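# Place the pizza flat at the cutting board's centre

## Task

Get the pizza lying flat at the centre of the cutting board, resting there on its own with no turner in contact at the end. It fails if the board is ever slid or rotated beyond a small amount, or if any robot hand or arm contacts the pizza at any point.

## Robot and tools

Robot: two arms, left_arm and right_arm, each a 7-joint arm ending in a two-finger parallel gripper. The names are labels only and do not match left or right in the images. The pizza may only be handled with tools such as a turner, never with fingers or arm links.

World frame: origin on the table surface midway between the arm bases. +x points out over the table, +z points up, and left_arm sits on the +y side. Each result's state line, left_arm: ... | right_arm: ..., gives the gripper's end_effector_position in metres and its orientation as end_effector_quat_wxyz. That position is the spot between the pads when closed; closed fingertips reach about 19 mm past it, fully open ones about 6 mm. Printed positions can be a little off, more so at long reach. Gripper axes: the fingers point along the gripper's +z and open and close along its y.

The 16-number row (used by both execute_actions and move): first left_arm's 8 values, then right_arm's 8. For each arm: dx, dy, dz, rx, ry, rz, gripper position, gripper speed. All are plain numbers from -1 to 1, and both arms are always included. dx..rz are an offset, not a pose: they are expressed in that gripper's own axes and measured from the gripper pose shown in the most recent result that includes it (before any such result, or for later calls inside one reply, from where the gripper is when the action begins). 1.0 equals 0.6 m of travel or 180 degrees; rx, ry, rz form a single rotation vector. Zeros mean go back to that reference pose, not stay still. Gripper position is absolute: +1 fully open (85 mm), 0 about 41 mm, pads touch near -0.8, -1 closes until blocked. Gripper speed runs from about 20 mm/s at -1 through 85 at 0 to 150 at +1. To leave a gripper alone, resend its previous position and speed; a 0 is a real command. A change of at least 0.01 is needed for fingers to react to a new position.

execute_actions: argument actions is a list with at most one entry, plus optional pictures (true/false). An empty list just reports the state. An entry {"rows": [...], "steps": n} plays up to 15 rows, one per control step of 1/30 s (n at most 15, default 15); if rows run out, the last one repeats. Every row is counted from the same reference pose, not from the row before. An entry {"steps": n} without rows is a wait of up to 300 steps counted from the previous result. A rejected call does nothing.

move: argument target is one 16-number row as above; speed is the top path speed in m/s, 0.002 to 0.5 (default 0.25), with turning capped at twice that value in rad/s. Each gripper follows a straight line to its offset target, both ending together, over 0.5 to 10 s; it does not avoid obstacles or the other arm. Finger numbers are applied at the start. The result adds a move: line with the ending (done, off_target, moving, held, fault) and any limits, plus each gripper's remaining distance to its target. limits=paced means the commanded pose was clipped; limits=held means some steps were blocked and the arm may then speed up sharply.

wait: seconds from 0 to 10; the robot gets nothing new.

zoom_image: camera is one of cam_head_left, cam_head_right, cam_high, cam_low, cam_left_wrist, cam_right_wrist; region is [x0, y0, x1, y1] in pixels of that 504x504 image, origin top-left, at most 504 by 504.

finished_scene: scene is the current scene's number. It ends the scene irreversibly and reports whether the goal was met.

Controller behaviour: each step the commanded pose is trimmed to within 70 mm and 16 degrees of the measured one, and position wins over orientation if both cannot be met. After an action the arm continues only to its last trimmed pose, so check the result and send the remainder. The simulation keeps running while you reply. A pose unreachable line means the clearance check altered or blocked commands for that arm; HELD marks affected steps. A Hand target line shows where the controller is currently driving each gripper.

Gripping: position -1 grips at full force (roughly 190-235 N per pad). For a gentler hold, open first, then close to just under the object's width. position_measured_pct is about 50 - 50 x position; stopping below ~90 means something is held, around 90 means the pads met on nothing or something very thin. Fingertips move about 13 mm outward when closing, so keep clearance above surfaces.

Avoid: touching the pizza with hands or arms; bumping or dragging the cutting board; dropping or sliding anything off the table; letting the arms collide or push each other; fast moves into contact or targets set far beyond a contact point. Joint torque reaching its limit (50.7 N m on the larger joints, 31.9 N m on the wrist and forearm joints, including held weight) freezes that arm for 10 s. Holding loads heats motors; a MOTOR HOT line appears from 60 °C and at 75 °C the arm sags with an OVER-TEMPERATURE FAULT. Loose objects may occasionally be nudged by outside pushes. Before finishing, make sure the pizza sits flat and centred on the board unsupported and no turner touches it.

Each tool is called after "Call:" by a JSON object that holds its "name" and its "arguments".

## Session

Call:
{"name": "execute_actions", "arguments": {"actions": []}}

Scene clock: 0.00 s of 4200.00 s.
left_arm: end_effector_position=(+0.7680, +0.3474, +0.2825) position_measured_pct=49.2 end_effector_quat_wxyz=(+0.231, +0.757, -0.286, +0.540) | right_arm: end_effector_position=(+0.6565, -0.0283, +0.3893) position_measured_pct=90.1 end_effector_quat_wxyz=(+0.295, -0.422, +0.634, -0.577)
Joint positions: left_arm=[-0.225  0.916  0.126  1.208  1.44   0.954  2.73 ] | right_arm=[-1.029  0.796  0.358  1.298  1.317  1.152  1.236]
Joint velocities: left_arm=[-0.     0.    -0.001  0.     0.    -0.    -0.001] | right_arm=[ 0.001 -0.    -0.     0.    -0.    -0.     0.   ]
Hand target (left_arm): +0.768, +0.347, +0.282; +0.231, +0.757, -0.286, +0.540
Hand target (right_arm): +0.656, -0.028, +0.389; +0.295, -0.422, +0.634, -0.577
camera_calibration (this result's frames):
cam_left_wrist: T_world_to_cam=[[-0.682151, -0.725514, 0.0911041, 0.750276], [-0.311189, 0.175301, -0.93404, 0.492743], [0.661688, -0.665507, -0.345354, -0.0347546], [0, 0, 0, 1]] pos_world=[0.688135, 0.434828, 0.379886]
cam_right_wrist: T_world_to_cam=[[-0.206845, 0.0256968, -0.978036, 0.518398], [0.484178, 0.87135, -0.0795052, -0.202197], [0.850169, -0.489989, -0.192676, -0.347952], [0, 0, 0, 1]] pos_world=[0.500945, -0.00762904, 0.423894]

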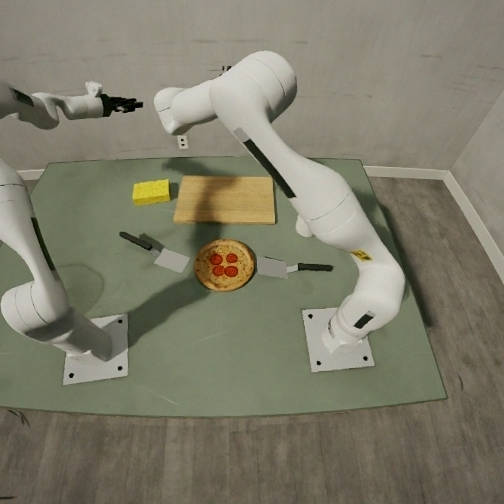

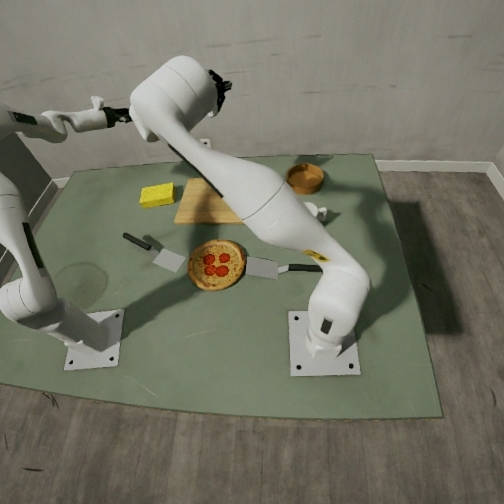

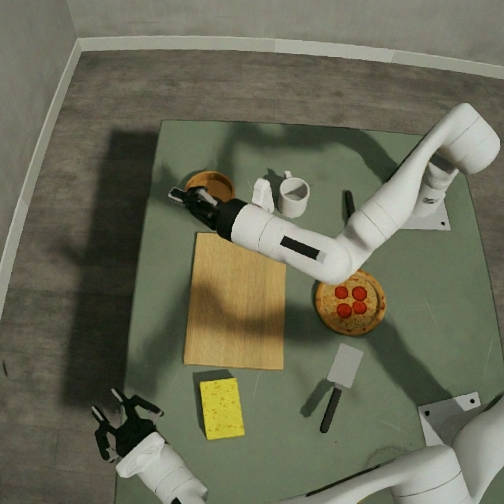

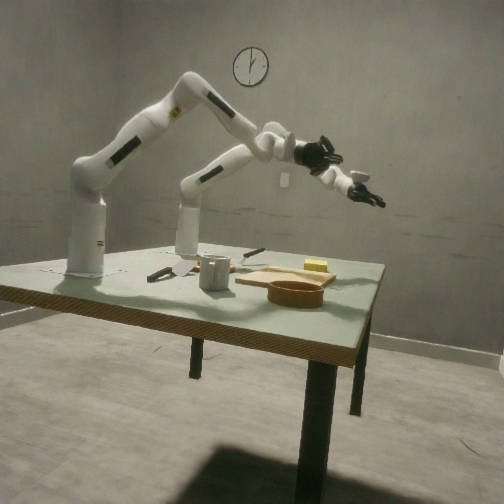

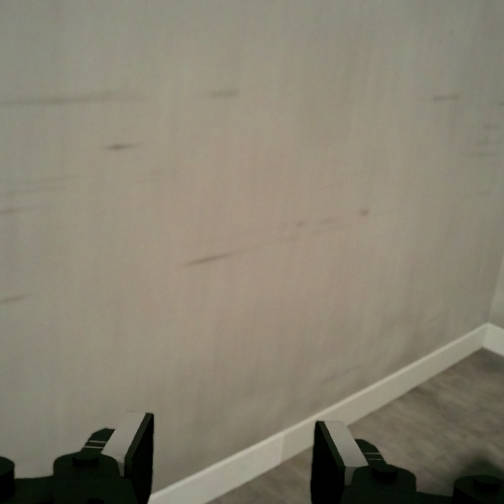

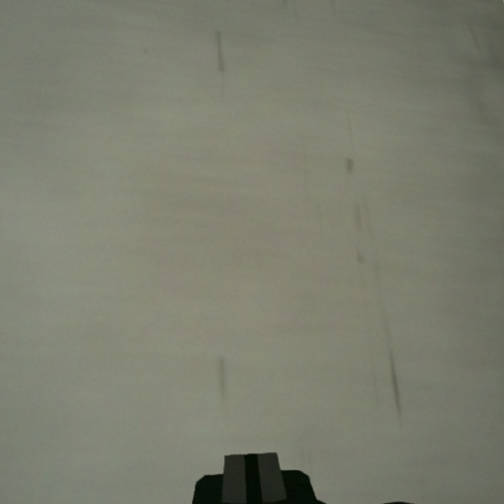

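Call:
{"name": "move", "arguments": {"target": [-0.352,0.6,-0.397,-0.222,-0.358,0.327,0.3,0,0.617,0.457,-0.382,-0.191,0.556,0.675,0.3,0], "speed": 0.4}}

Scene clock: 9.70 s of 4200.00 s.
left_arm: end_effector_position=(+0.3058, +0.2806, +0.1699) position_measured_pct=34.9 end_effector_quat_wxyz=(+0.001, -0.575, +0.818, -0.001) | right_arm: end_effector_position=(+0.2328, -0.2471, +0.1979) position_measured_pct=34.9 end_effector_quat_wxyz=(+0.002, +0.693, +0.721, +0.002)
Joint positions: left_arm=[ 0.493  0.254 -0.134  2.052  0.045  0.836  2.95 ] | right_arm=[-0.844 -0.053  0.522  2.288  0.035  0.895 -0.337]
Joint velocities: left_arm=[ 0.006 -0.002  0.01  -0.    -0.005 -0.     0.004] | right_arm=[ 0.002 -0.017 -0.     0.002  0.001 -0.001 -0.002]
Hand target (left_arm): +0.306, +0.280, +0.170; +0.001, -0.575, +0.818, -0.001
Hand target (right_arm): +0.233, -0.247, +0.198; +0.001, +0.693, +0.721, +0.003
Off the commanded pose (left_arm): 0.001 m, 0 deg.
Off the commanded pose (right_arm): 0.001 m, 0 deg.
After step 90, 2.70 s passed at rest.
move: done
camera_calibration (this result's frames):
cam_left_wrist: T_world_to_cam=[[-0.955838, 0.293428, 0.016545, 0.207261], [0.293863, 0.955042, 0.0392274, -0.313637], [-0.00429075, 0.042357, -0.999093, 0.303855], [0, 0, 0, 1]] pos_world=[0.291578, 0.22585, 0.312454]
cam_right_wrist: T_world_to_cam=[[0.999249, 0.00326927, 0.0386059, -0.238311], [0.00366944, -0.99994, -0.010299, -0.185838], [0.0385699, 0.010433, -0.999201, 0.340335], [0, 0, 0, 1]] pos_world=[0.225688, -0.188598, 0.34735]

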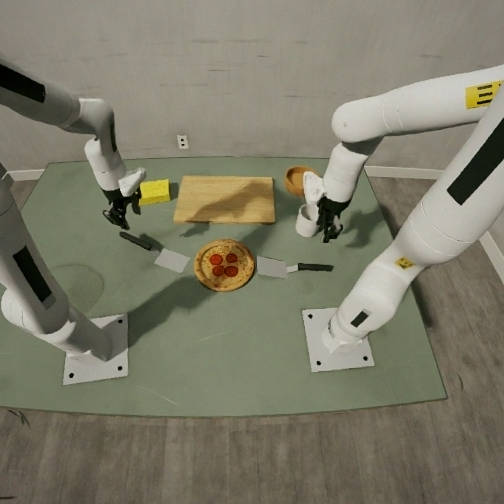

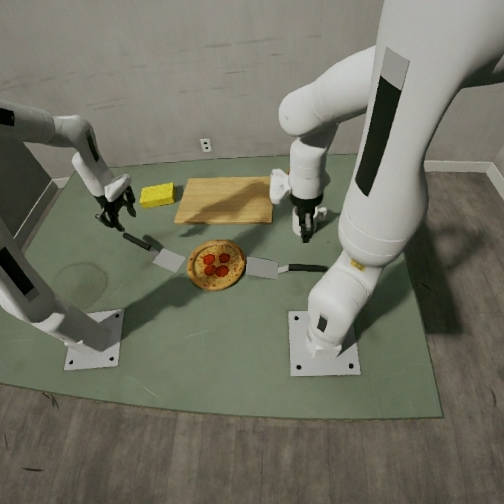

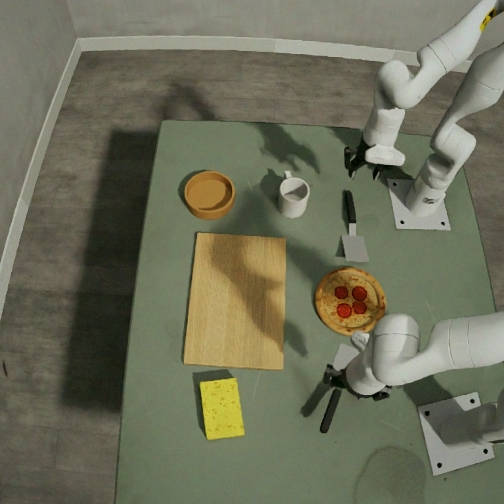

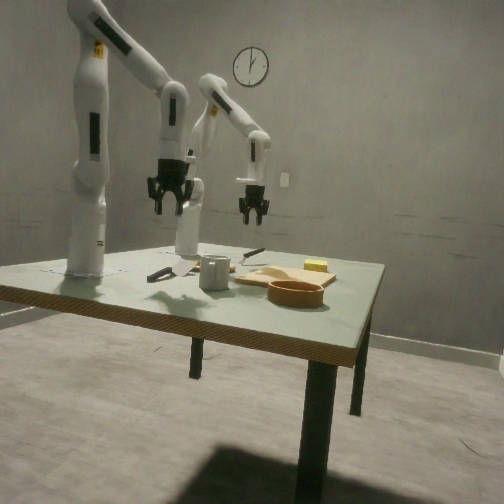

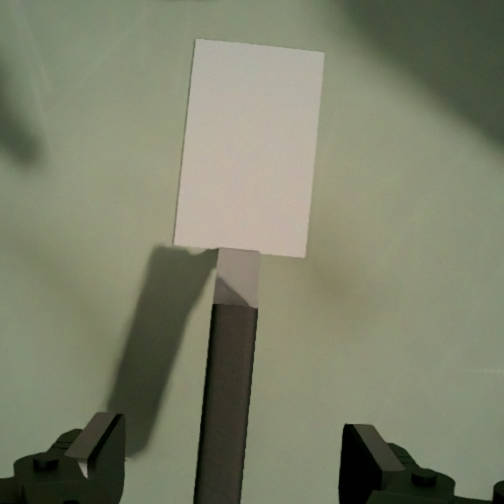

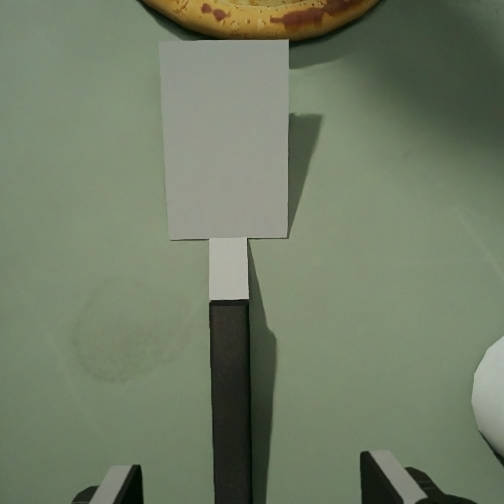

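Call:
{"name": "move", "arguments": {"target": [-0.03,-0.003,0.221,0,0,0.015,0.3,0,0,-0.002,0.29,0,0,0,0.3,0], "speed": 0.15}}

Scene clock: 14.03 s of 4200.00 s.
left_arm: end_effector_position=(+0.3138, +0.2972, +0.0371) position_measured_pct=34.9 end_effector_quat_wxyz=(+0.001, -0.556, +0.831, -0.001) | right_arm: end_effector_position=(+0.2328, -0.2477, +0.0244) position_measured_pct=34.9 end_effector_quat_wxyz=(+0.004, +0.692, +0.722, +0.001)
Joint positions: left_arm=[ 0.392  0.564 -0.083  2.197  0.117  0.382  2.784] | right_arm=[-0.372  0.527  0.087  2.549 -0.552  0.072  0.263]
Joint velocities: left_arm=[-0.     0.002 -0.001  0.     0.001  0.    -0.   ] | right_arm=[ 0.042  0.007 -0.013  0.005 -0.004 -0.01   0.008]
Hand target (left_arm): +0.314, +0.297, +0.037; +0.001, -0.556, +0.831, -0.001
Hand target (right_arm): +0.233, -0.249, +0.024; +0.004, +0.694, +0.720, +0.001
Off the commanded pose (left_arm): 0.000 m, 0 deg.
Off the commanded pose (right_arm): 0.001 m, 0 deg.
move: done
camera_calibration (this result's frames):
cam_left_wrist: T_world_to_cam=[[-0.941101, 0.33773, 0.0163834, 0.19442], [0.338121, 0.940256, 0.0399161, -0.336223], [-0.0019237, 0.0431047, -0.999069, 0.169471], [0, 0, 0, 1]] pos_world=[0.296979, 0.24317, 0.179549]
cam_right_wrist: T_world_to_cam=[[0.999144, 0.00620688, 0.0409096, -0.230885], [0.00647196, -0.999959, -0.00635052, -0.189022], [0.0408685, 0.00660984, -0.999143, 0.165503], [0, 0, 0, 1]] pos_world=[0.225146, -0.188676, 0.173606]

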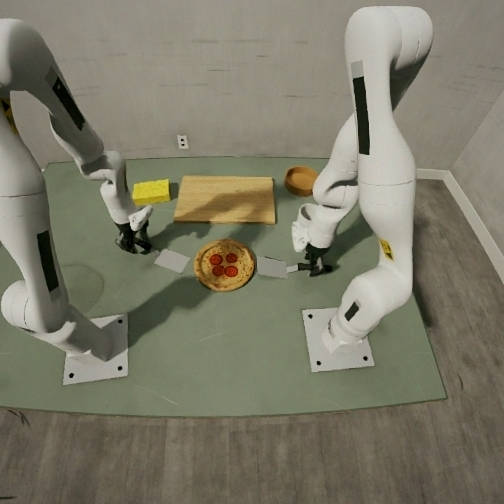

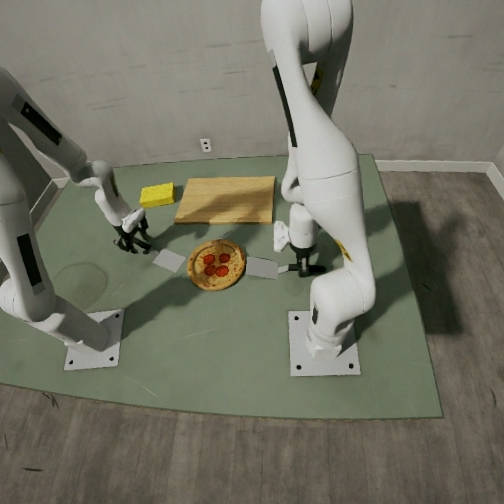

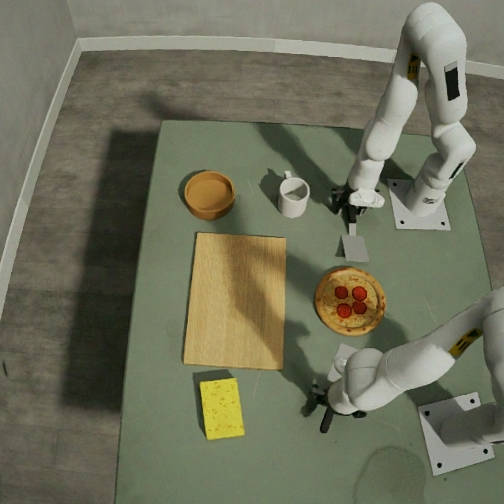

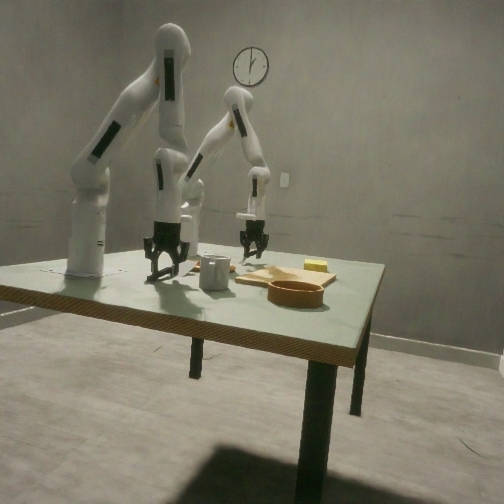

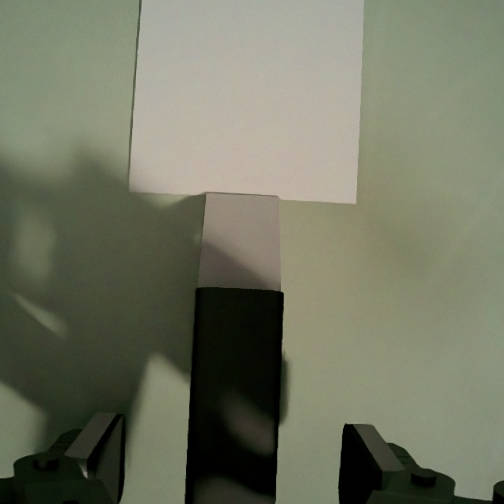

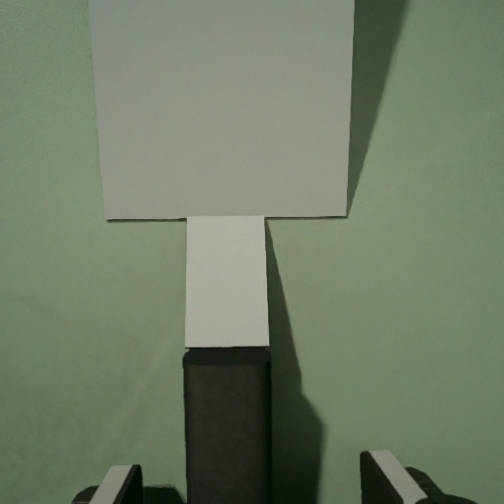

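Call:
{"name": "move", "arguments": {"target": [0,0,0,0,0,0,-1,-0.3,0,-0.01,0,0,0,0,-1,-0.3]}}

Call:
{"name": "move", "arguments": {"target": [0.032,0.052,-0.009,0,-0.01,-0.0856,-1,-0.3,0,-0.025,-0.049,0.01,-0.122,0.051,-1,-0.3], "speed": 0.12}}

Call:
{"name": "zoom_image", "arguments": {"camera": "cam_head_left", "region": [130,220,330,310]}}

Scene clock: 20.70 s of 4200.00 s.
left_arm: end_effector_position=(+0.3139, +0.2972, +0.0372) position_measured_pct=72.6 end_effector_quat_wxyz=(+0.001, -0.556, +0.831, -0.001) | right_arm: end_effector_position=(+0.2269, -0.2480, +0.0247) position_measured_pct=73.4 end_effector_quat_wxyz=(+0.004, +0.692, +0.721, +0.002)
Joint positions: left_arm=[ 0.392  0.564 -0.083  2.197  0.117  0.382  2.784] | right_arm=[-0.366  0.523  0.068  2.567 -0.558  0.054  0.261]
Joint velocities: left_arm=[ 0. -0. -0. -0.  0. -0.  0.] | right_arm=[-0.001 -0.    -0.001  0.    -0.     0.001  0.   ]
Hand target (left_arm): +0.314, +0.297, +0.037; +0.001, -0.556, +0.831, -0.001
Hand target (right_arm): +0.227, -0.248, +0.024; +0.004, +0.692, +0.722, +0.001
Off the commanded pose (left_arm): 0.000 m, 0 deg.
Off the commanded pose (right_arm): 0.000 m, 0 deg.
After step 90, 2.77 s passed at rest.
move: done
camera_calibration (this result's frames):
cam_left_wrist: T_world_to_cam=[[-0.941131, 0.337657, 0.0161193, 0.194521], [0.338038, 0.940284, 0.0399509, -0.33625], [-0.001667, 0.043048, -0.999072, 0.169536], [0, 0, 0, 1]] pos_world=[0.297018, 0.243191, 0.179676]
cam_right_wrist: T_world_to_cam=[[0.999113, 0.00585014, 0.0416938, -0.225106], [0.00613583, -0.999959, -0.00672747, -0.189139], [0.0416527, 0.00697733, -0.999108, 0.165961], [0, 0, 0, 1]] pos_world=[0.219154, -0.188973, 0.173926]

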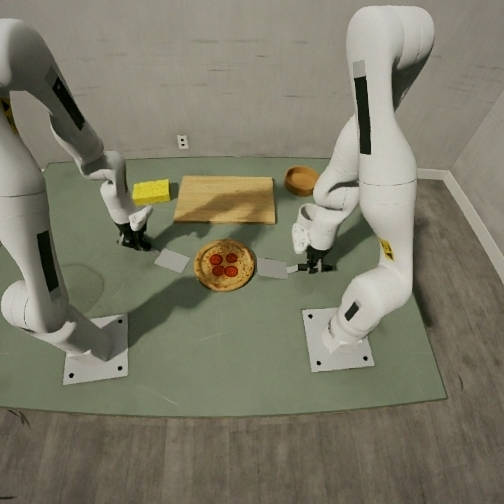

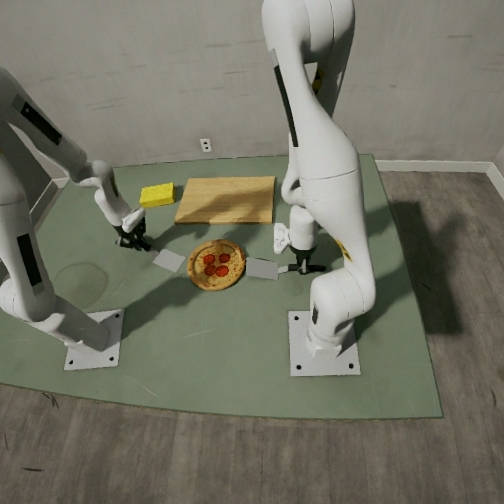

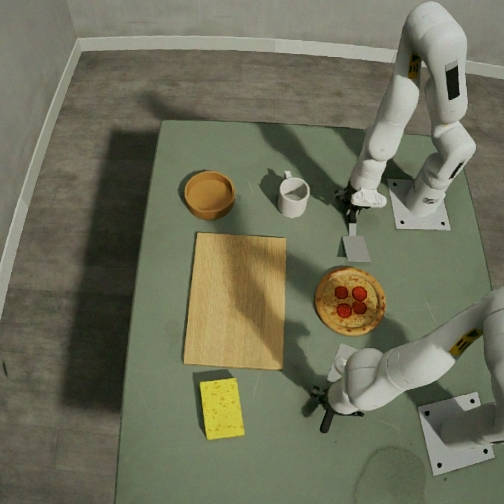

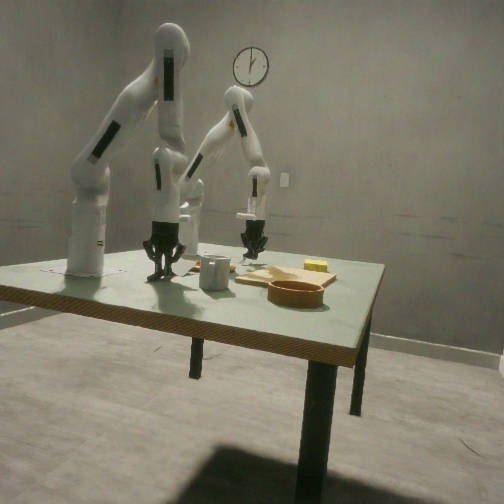

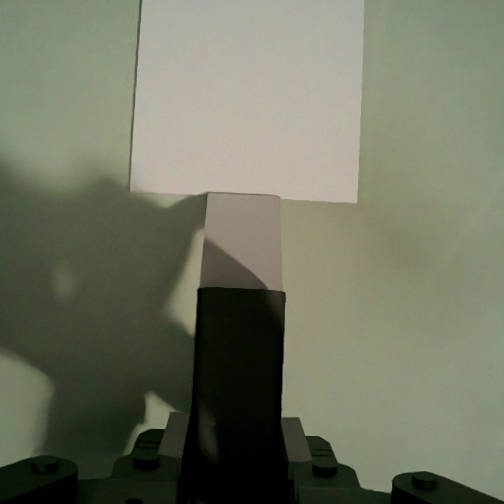

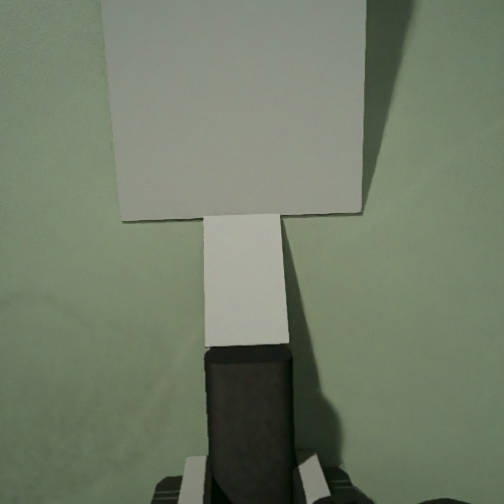

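Scene clock: 22.77 s of 4200.00 s.
left_arm: end_effector_position=(+0.2776, +0.2916, +0.0425) position_measured_pct=72.6 end_effector_quat_wxyz=(+0.014, -0.663, +0.749, +0.008) | right_arm: end_effector_position=(+0.2112, -0.2478, +0.0534) position_measured_pct=73.4 end_effector_quat_wxyz=(+0.128, +0.736, +0.650, -0.141)
Joint positions: left_arm=[ 0.55   0.518 -0.199  2.296  0.202  0.337  3.026] | right_arm=[-1.298  0.704  0.843  2.425 -0.442  0.501 -0.261]
Joint velocities: left_arm=[ 0.004 -0.001  0.    -0.001 -0.001 -0.     0.002] | right_arm=[-0.01   0.006 -0.002 -0.002  0.005  0.001 -0.005]
Hand target (left_arm): +0.278, +0.291, +0.043; +0.014, -0.662, +0.749, +0.008
Hand target (right_arm): +0.211, -0.248, +0.053; +0.128, +0.735, +0.651, -0.141
Off the commanded pose (left_arm): 0.000 m, 0 deg.
Off the commanded pose (right_arm): 0.001 m, 0 deg.
move: done
camera_calibration (this result's frames):
cam_left_wrist: T_world_to_cam=[[-0.997148, 0.0747325, 0.0104892, 0.254693], [0.0752851, 0.994707, 0.0699268, -0.263101], [-0.00520791, 0.0705171, -0.997497, 0.167929], [0, 0, 0, 1]] pos_world=[0.274649, 0.230833, 0.183235]
cam_right_wrist: T_world_to_cam=[[0.988704, -0.141456, 0.0495419, -0.245389], [-0.149766, -0.919519, 0.363392, -0.15557], [-0.00584935, -0.366707, -0.930318, 0.109092], [0, 0, 0, 1]] pos_world=[0.219956, -0.137756, 0.17018]

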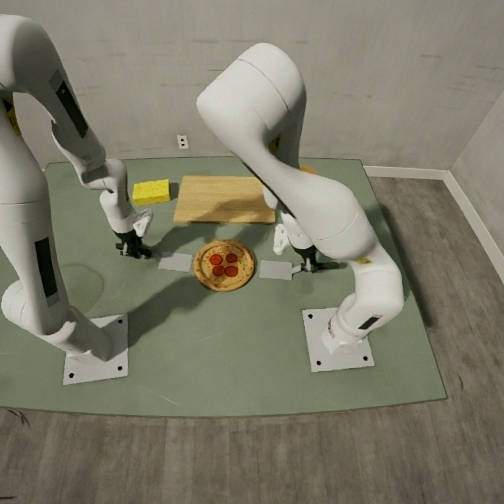

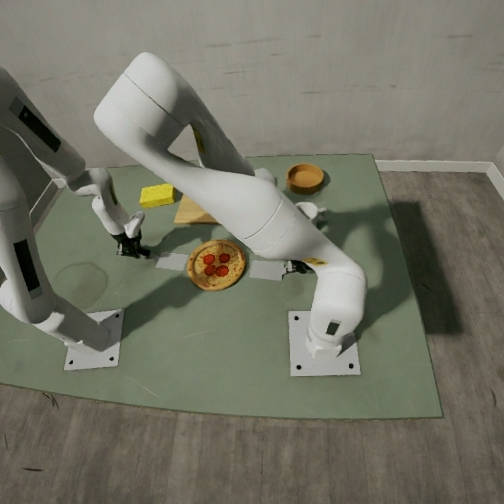

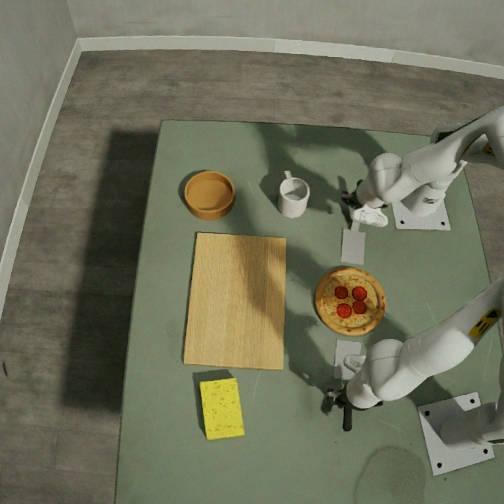

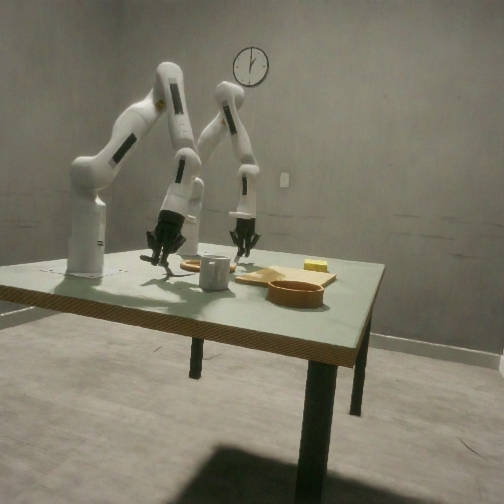

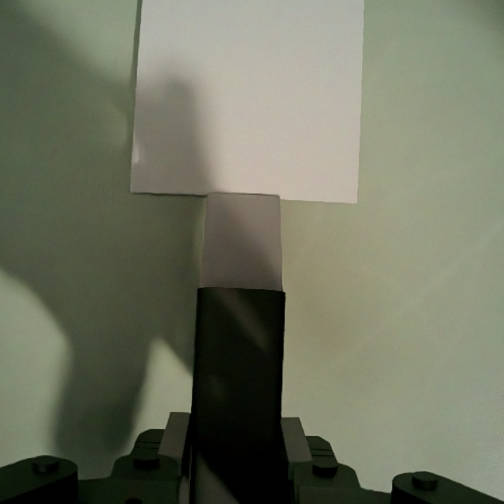

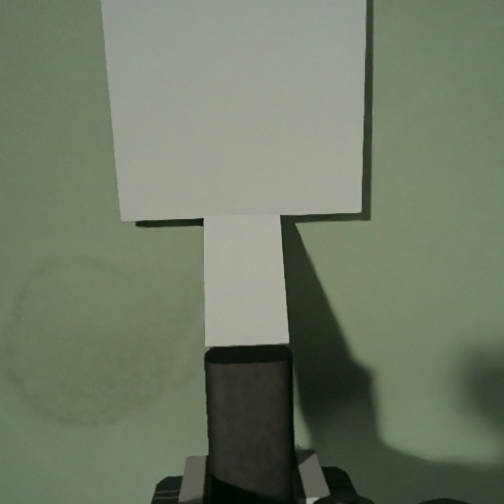

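Region (130, 220, 330, 310) of cam_head_left's 504x504 image, scaled by 2.520, with more detail than that image has; it fills the top 227 rows of this view, and the rest is white.

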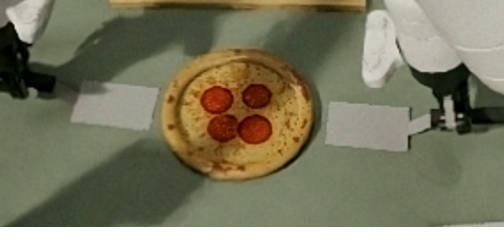

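Call:
{"name": "move", "arguments": {"target": [0.012,0,0.003,0,0,0,-1,-0.3,0.031,0,-0.012,0,0,0,-1,-0.3], "speed": 0.04}}

Call:
{"name": "move", "arguments": {"target": [0.1,0,-0.002,0,0,0,-1,-0.3,0,0,0,0,0,0,-1,-0.3], "speed": 0.04}}

Scene clock: 25.20 s of 4200.00 s.
left_arm: end_effector_position=(+0.2769, +0.2846, +0.0407) position_measured_pct=72.6 end_effector_quat_wxyz=(+0.014, -0.663, +0.749, +0.008) | right_arm: end_effector_position=(+0.2137, -0.2280, +0.0531) position_measured_pct=73.4 end_effector_quat_wxyz=(+0.127, +0.736, +0.650, -0.141)
Joint positions: left_arm=[ 0.572  0.525 -0.199  2.294  0.208  0.334  3.044] | right_arm=[-1.344  0.719  0.848  2.381 -0.449  0.554 -0.302]
Joint velocities: left_arm=[ 0.002  0.001  0.001 -0.    -0.001 -0.     0.   ] | right_arm=[-0.005  0.001  0.    -0.002  0.001  0.002 -0.002]
Hand target (left_arm): +0.277, +0.284, +0.040; +0.014, -0.663, +0.749, +0.008
Hand target (right_arm): +0.214, -0.228, +0.053; +0.127, +0.736, +0.650, -0.141
Off the commanded pose (left_arm): 0.000 m, 0 deg.
Off the commanded pose (right_arm): 0.000 m, 0 deg.
move: done
camera_calibration (this result's frames):
cam_left_wrist: T_world_to_cam=[[-0.997188, 0.0742684, 0.0100241, 0.254665], [0.0747878, 0.994767, 0.0696151, -0.25578], [-0.0048014, 0.0701691, -0.997524, 0.1666], [0, 0, 0, 1]] pos_world=[0.273878, 0.223838, 0.181441]
cam_right_wrist: T_world_to_cam=[[0.988657, -0.141884, 0.0492601, -0.245031], [-0.150063, -0.9196, 0.363067, -0.136842], [-0.00621359, -0.366341, -0.93046, 0.11622], [0, 0, 0, 1]] pos_world=[0.222439, -0.118029, 0.169891]

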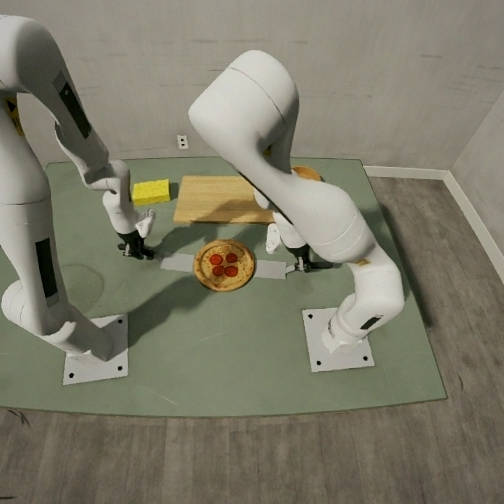

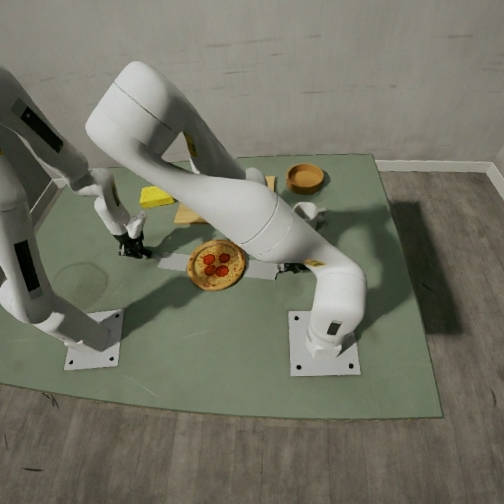

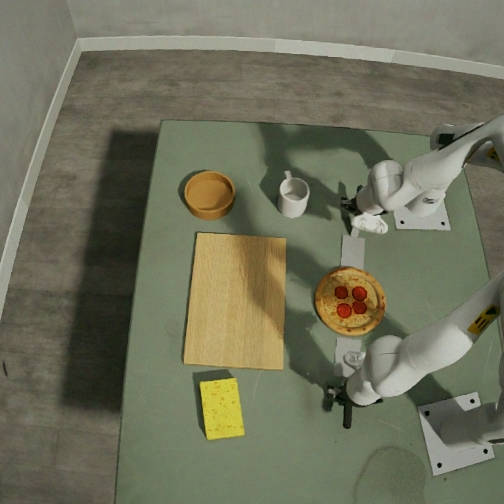

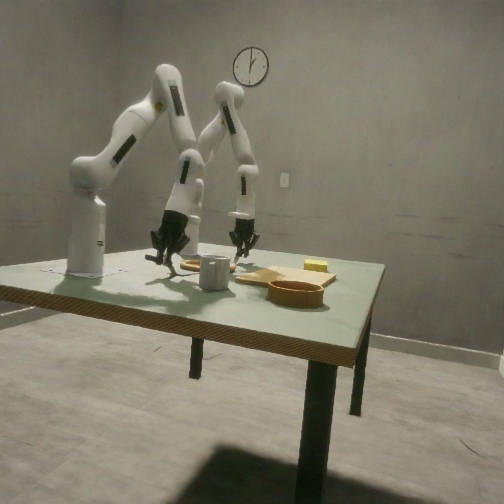

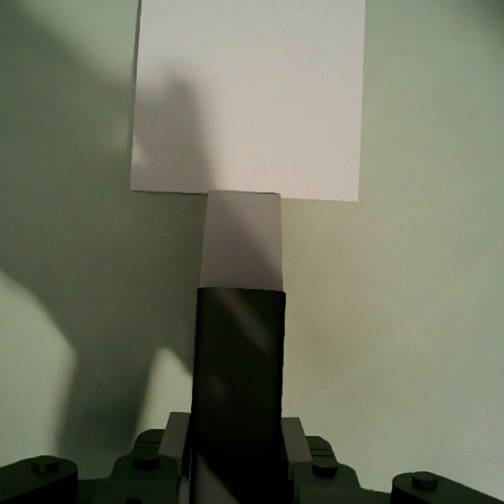

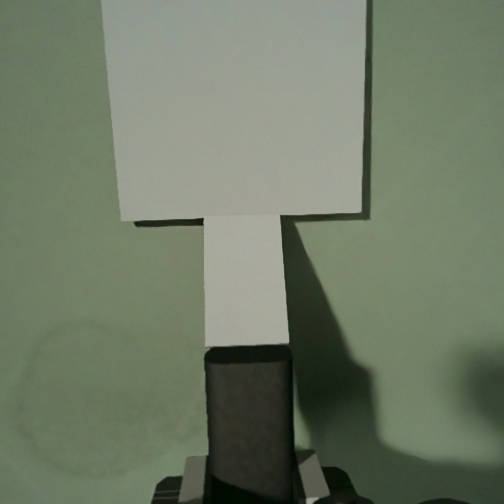

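Scene clock: 26.97 s of 4200.00 s.
left_arm: end_effector_position=(+0.2695, +0.2250, +0.0403) position_measured_pct=72.6 end_effector_quat_wxyz=(+0.014, -0.663, +0.748, +0.007) | right_arm: end_effector_position=(+0.2135, -0.2282, +0.0531) position_measured_pct=73.4 end_effector_quat_wxyz=(+0.127, +0.736, +0.650, -0.141)
Joint positions: left_arm=[ 0.775  0.546 -0.226  2.24   0.234  0.378  3.205] | right_arm=[-1.344  0.72   0.848  2.381 -0.449  0.554 -0.303]
Joint velocities: left_arm=[ 0.006  0.     0.    -0.002 -0.001 -0.001  0.003] | right_arm=[-0.003  0.    -0.002 -0.    -0.    -0.    -0.   ]
Hand target (left_arm): +0.269, +0.225, +0.040; +0.014, -0.663, +0.749, +0.007
Hand target (right_arm): +0.214, -0.228, +0.053; +0.127, +0.736, +0.650, -0.141
Off the commanded pose (left_arm): 0.000 m, 0 deg.
Off the commanded pose (right_arm): 0.000 m, 0 deg.
move: done
camera_calibration (this result's frames):
cam_left_wrist: T_world_to_cam=[[-0.997292, 0.0728892, 0.00976779, 0.252083], [0.073389, 0.994945, 0.0685414, -0.195616], [-0.0047225, 0.0690726, -0.9976, 0.170576], [0, 0, 0, 1]] pos_world=[0.266562, 0.164471, 0.181112]
cam_right_wrist: T_world_to_cam=[[0.988642, -0.142067, 0.0490247, -0.244952], [-0.150144, -0.919404, 0.363528, -0.137008], [-0.00657176, -0.36676, -0.930293, 0.116105], [0, 0, 0, 1]] pos_world=[0.222362, -0.118183, 0.169826]

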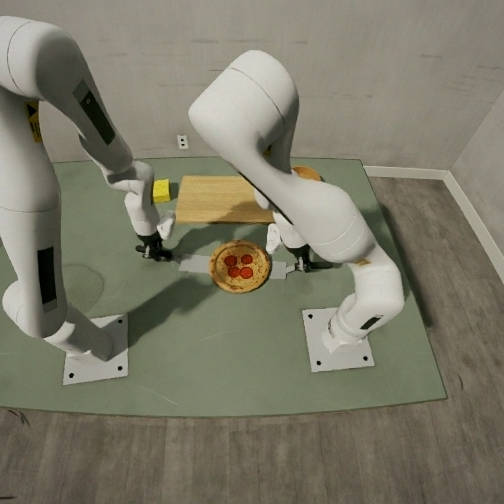

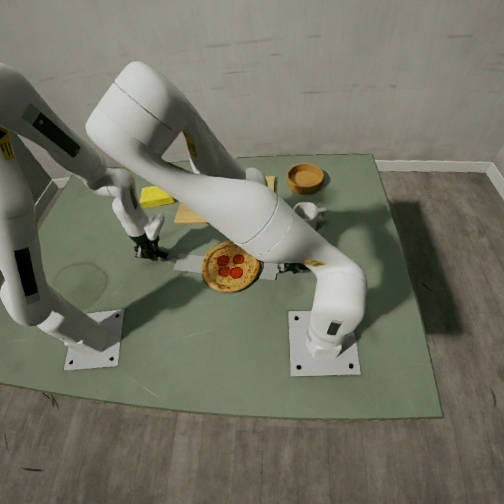

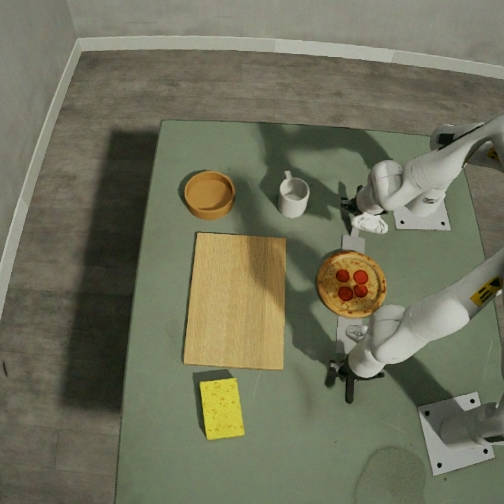

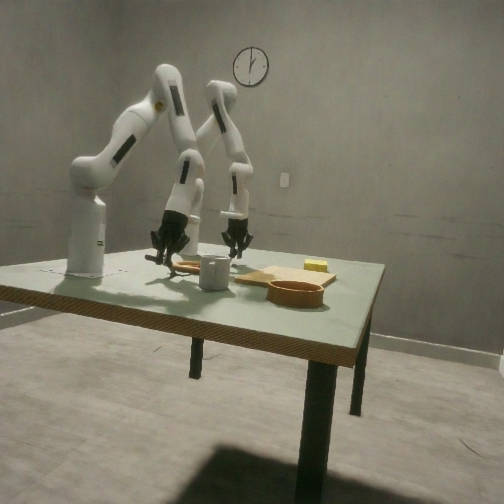

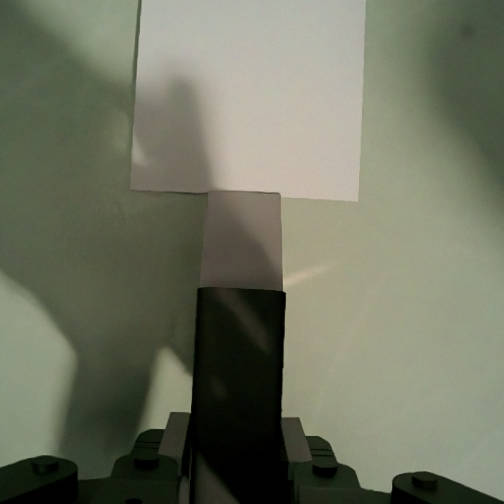

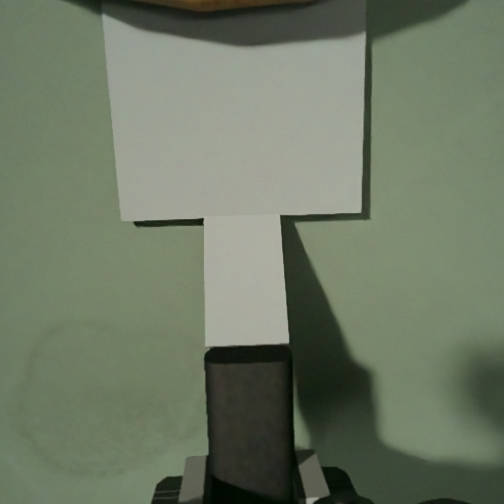

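Call:
{"name": "move", "arguments": {"target": [0,0,0,0,0,0,-1,-0.3,0.087,0,-0.034,0,0,0,-1,-0.3], "speed": 0.05}}

Call:
{"name": "move", "arguments": {"target": [0.04,0,0,0,0,0,-1,-0.3,0,0,0.007,0,0.017,0,-1,-0.3], "speed": 0.025}}

Scene clock: 30.77 s of 4200.00 s.
left_arm: end_effector_position=(+0.2695, +0.2248, +0.0405) position_measured_pct=72.6 end_effector_quat_wxyz=(+0.014, -0.663, +0.748, +0.007) | right_arm: end_effector_position=(+0.2201, -0.1729, +0.0524) position_measured_pct=73.4 end_effector_quat_wxyz=(+0.127, +0.736, +0.650, -0.141)
Joint positions: left_arm=[ 0.775  0.545 -0.226  2.24   0.235  0.378  3.204] | right_arm=[-1.44   0.767  0.853  2.246 -0.464  0.695 -0.411]
Joint velocities: left_arm=[ 0.    -0.001  0.     0.     0.     0.    -0.001] | right_arm=[-0.001  0.001 -0.001 -0.001  0.001  0.001 -0.002]
Hand target (left_arm): +0.270, +0.225, +0.040; +0.014, -0.663, +0.748, +0.007
Hand target (right_arm): +0.220, -0.172, +0.052; +0.127, +0.736, +0.650, -0.141
Off the commanded pose (left_arm): 0.000 m, 0 deg.
Off the commanded pose (right_arm): 0.000 m, 0 deg.
move: done
camera_calibration (this result's frames):
cam_left_wrist: T_world_to_cam=[[-0.997286, 0.0730046, 0.00955455, 0.252071], [0.073487, 0.994974, 0.0680132, -0.195422], [-0.00454126, 0.0685307, -0.997639, 0.170889], [0, 0, 0, 1]] pos_world=[0.266524, 0.164326, 0.181369]
cam_right_wrist: T_world_to_cam=[[0.988577, -0.142879, 0.0479662, -0.243654], [-0.15051, -0.919308, 0.363619, -0.0848272], [-0.00785778, -0.366685, -0.930312, 0.13605], [0, 0, 0, 1]] pos_world=[0.229172, -0.0629076, 0.169101]

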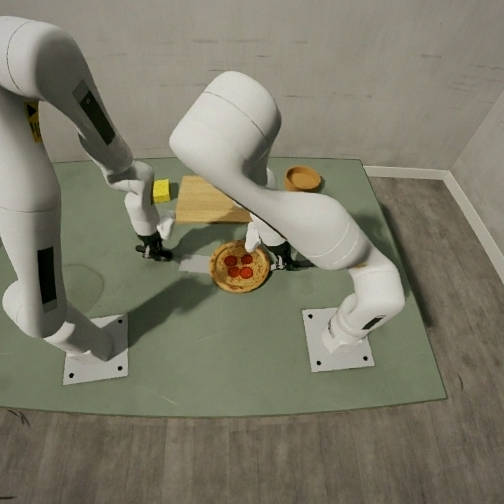

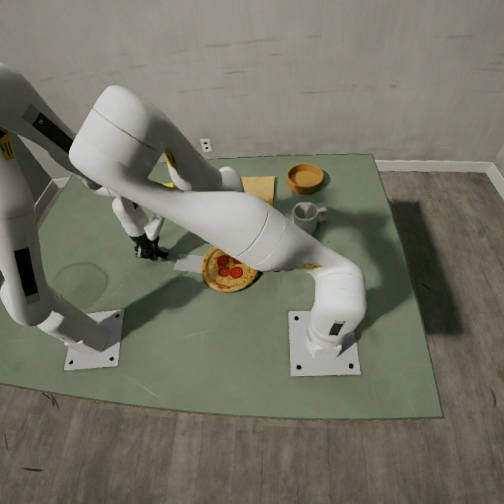

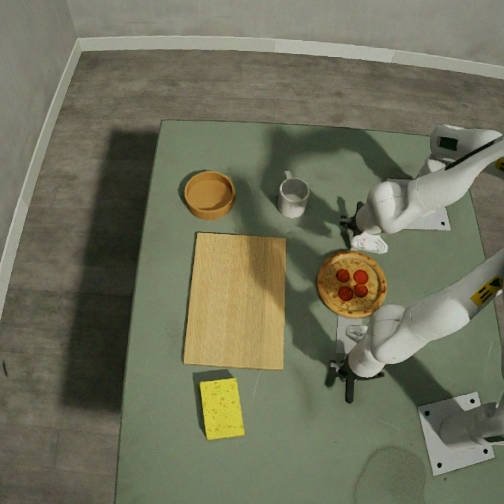

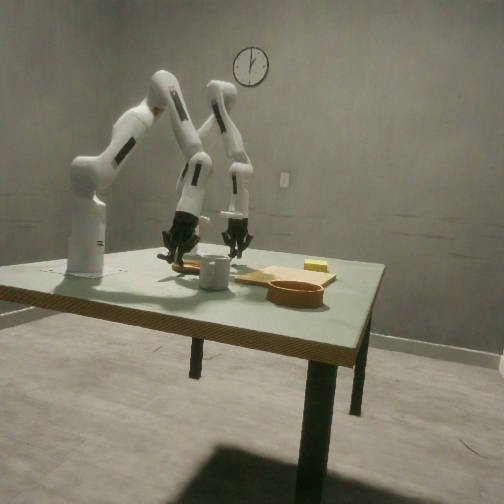

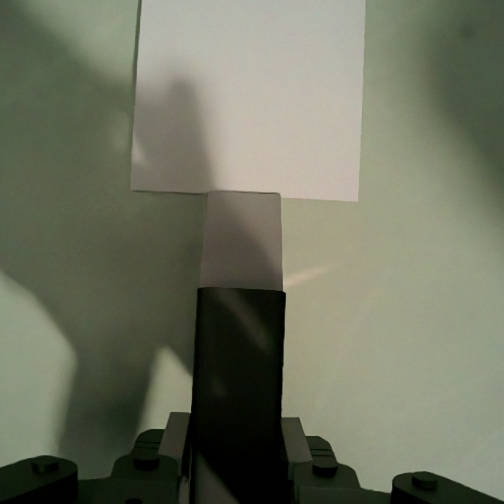

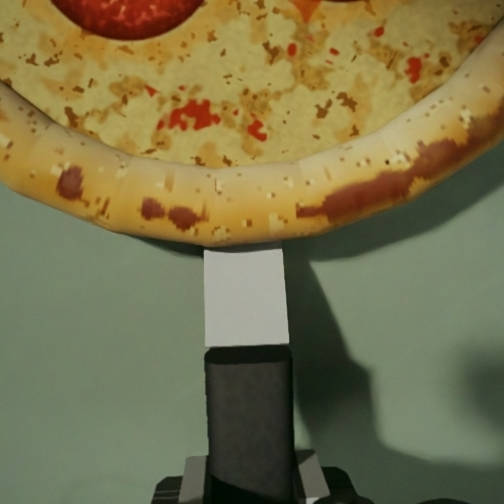

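Scene clock: 32.07 s of 4200.00 s.
left_arm: end_effector_position=(+0.2668, +0.2009, +0.0402) position_measured_pct=72.6 end_effector_quat_wxyz=(+0.013, -0.664, +0.748, +0.006) | right_arm: end_effector_position=(+0.2197, -0.1748, +0.0483) position_measured_pct=73.4 end_effector_quat_wxyz=(+0.110, +0.739, +0.653, -0.122)
Joint positions: left_arm=[ 0.849  0.558 -0.236  2.209  0.244  0.399  3.265] | right_arm=[-1.398  0.731  0.821  2.288 -0.496  0.626 -0.363]
Joint velocities: left_arm=[ 0.004  0.001  0.001 -0.    -0.001 -0.     0.003] | right_arm=[ 0.003 -0.002  0.002  0.001 -0.001 -0.001  0.002]
Hand target (left_arm): +0.266, +0.201, +0.040; +0.013, -0.663, +0.748, +0.007
Hand target (right_arm): +0.220, -0.175, +0.049; +0.110, +0.739, +0.653, -0.122
Off the commanded pose (left_arm): 0.000 m, 0 deg.
Off the commanded pose (right_arm): 0.000 m, 0 deg.
move: done
camera_calibration (this result's frames):
cam_left_wrist: T_world_to_cam=[[-0.997351, 0.0722062, 0.00882754, 0.251354], [0.0726369, 0.995101, 0.0670603, -0.17119], [-0.00394213, 0.0675239, -0.99771, 0.172205], [0, 0, 0, 1]] pos_world=[0.263802, 0.140574, 0.181071]
cam_right_wrist: T_world_to_cam=[[0.98837, -0.144715, 0.0467192, -0.243521], [-0.152059, -0.936834, 0.314991, -0.0855451], [-0.00181596, -0.318432, -0.947944, 0.139581], [0, 0, 0, 1]] pos_world=[0.227934, -0.0709358, 0.170638]

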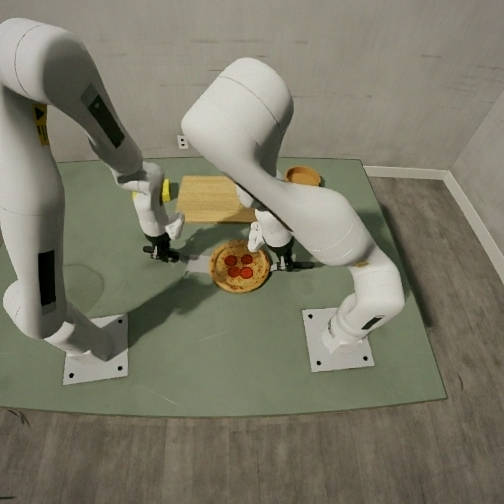

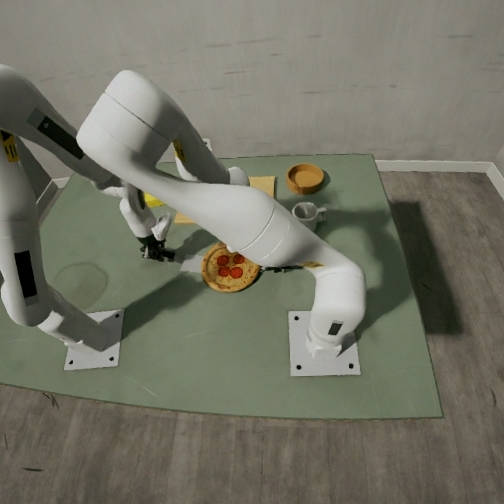

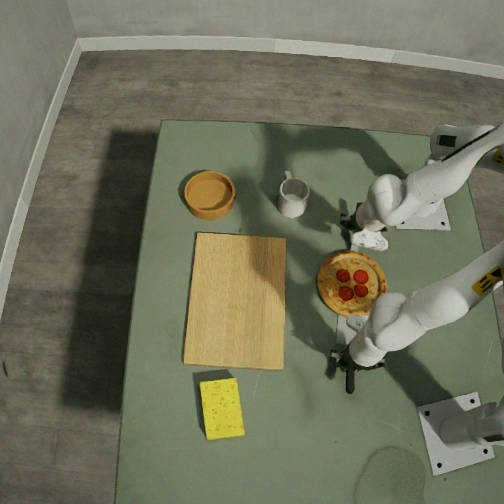

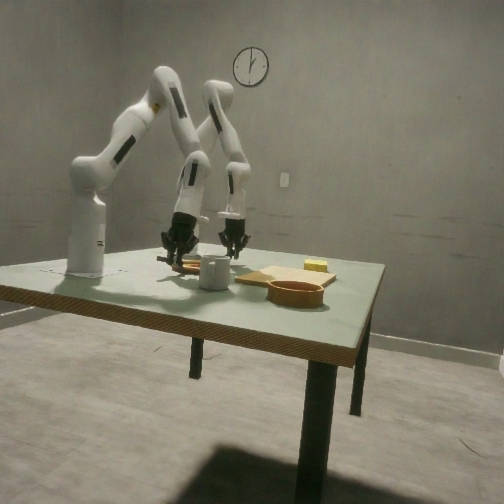

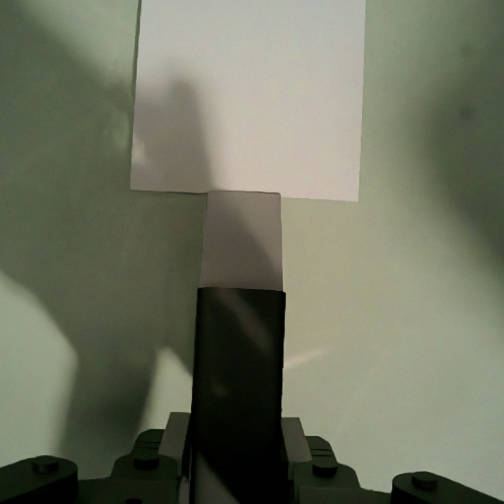

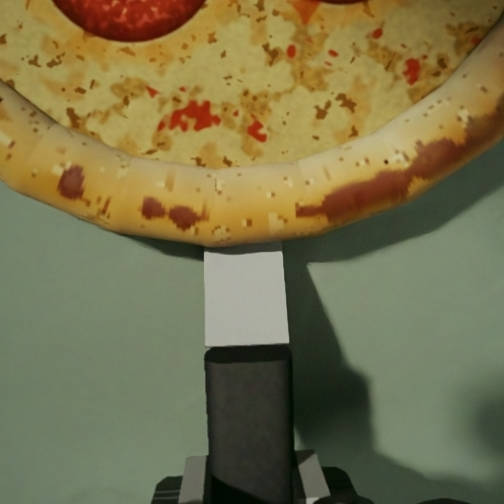

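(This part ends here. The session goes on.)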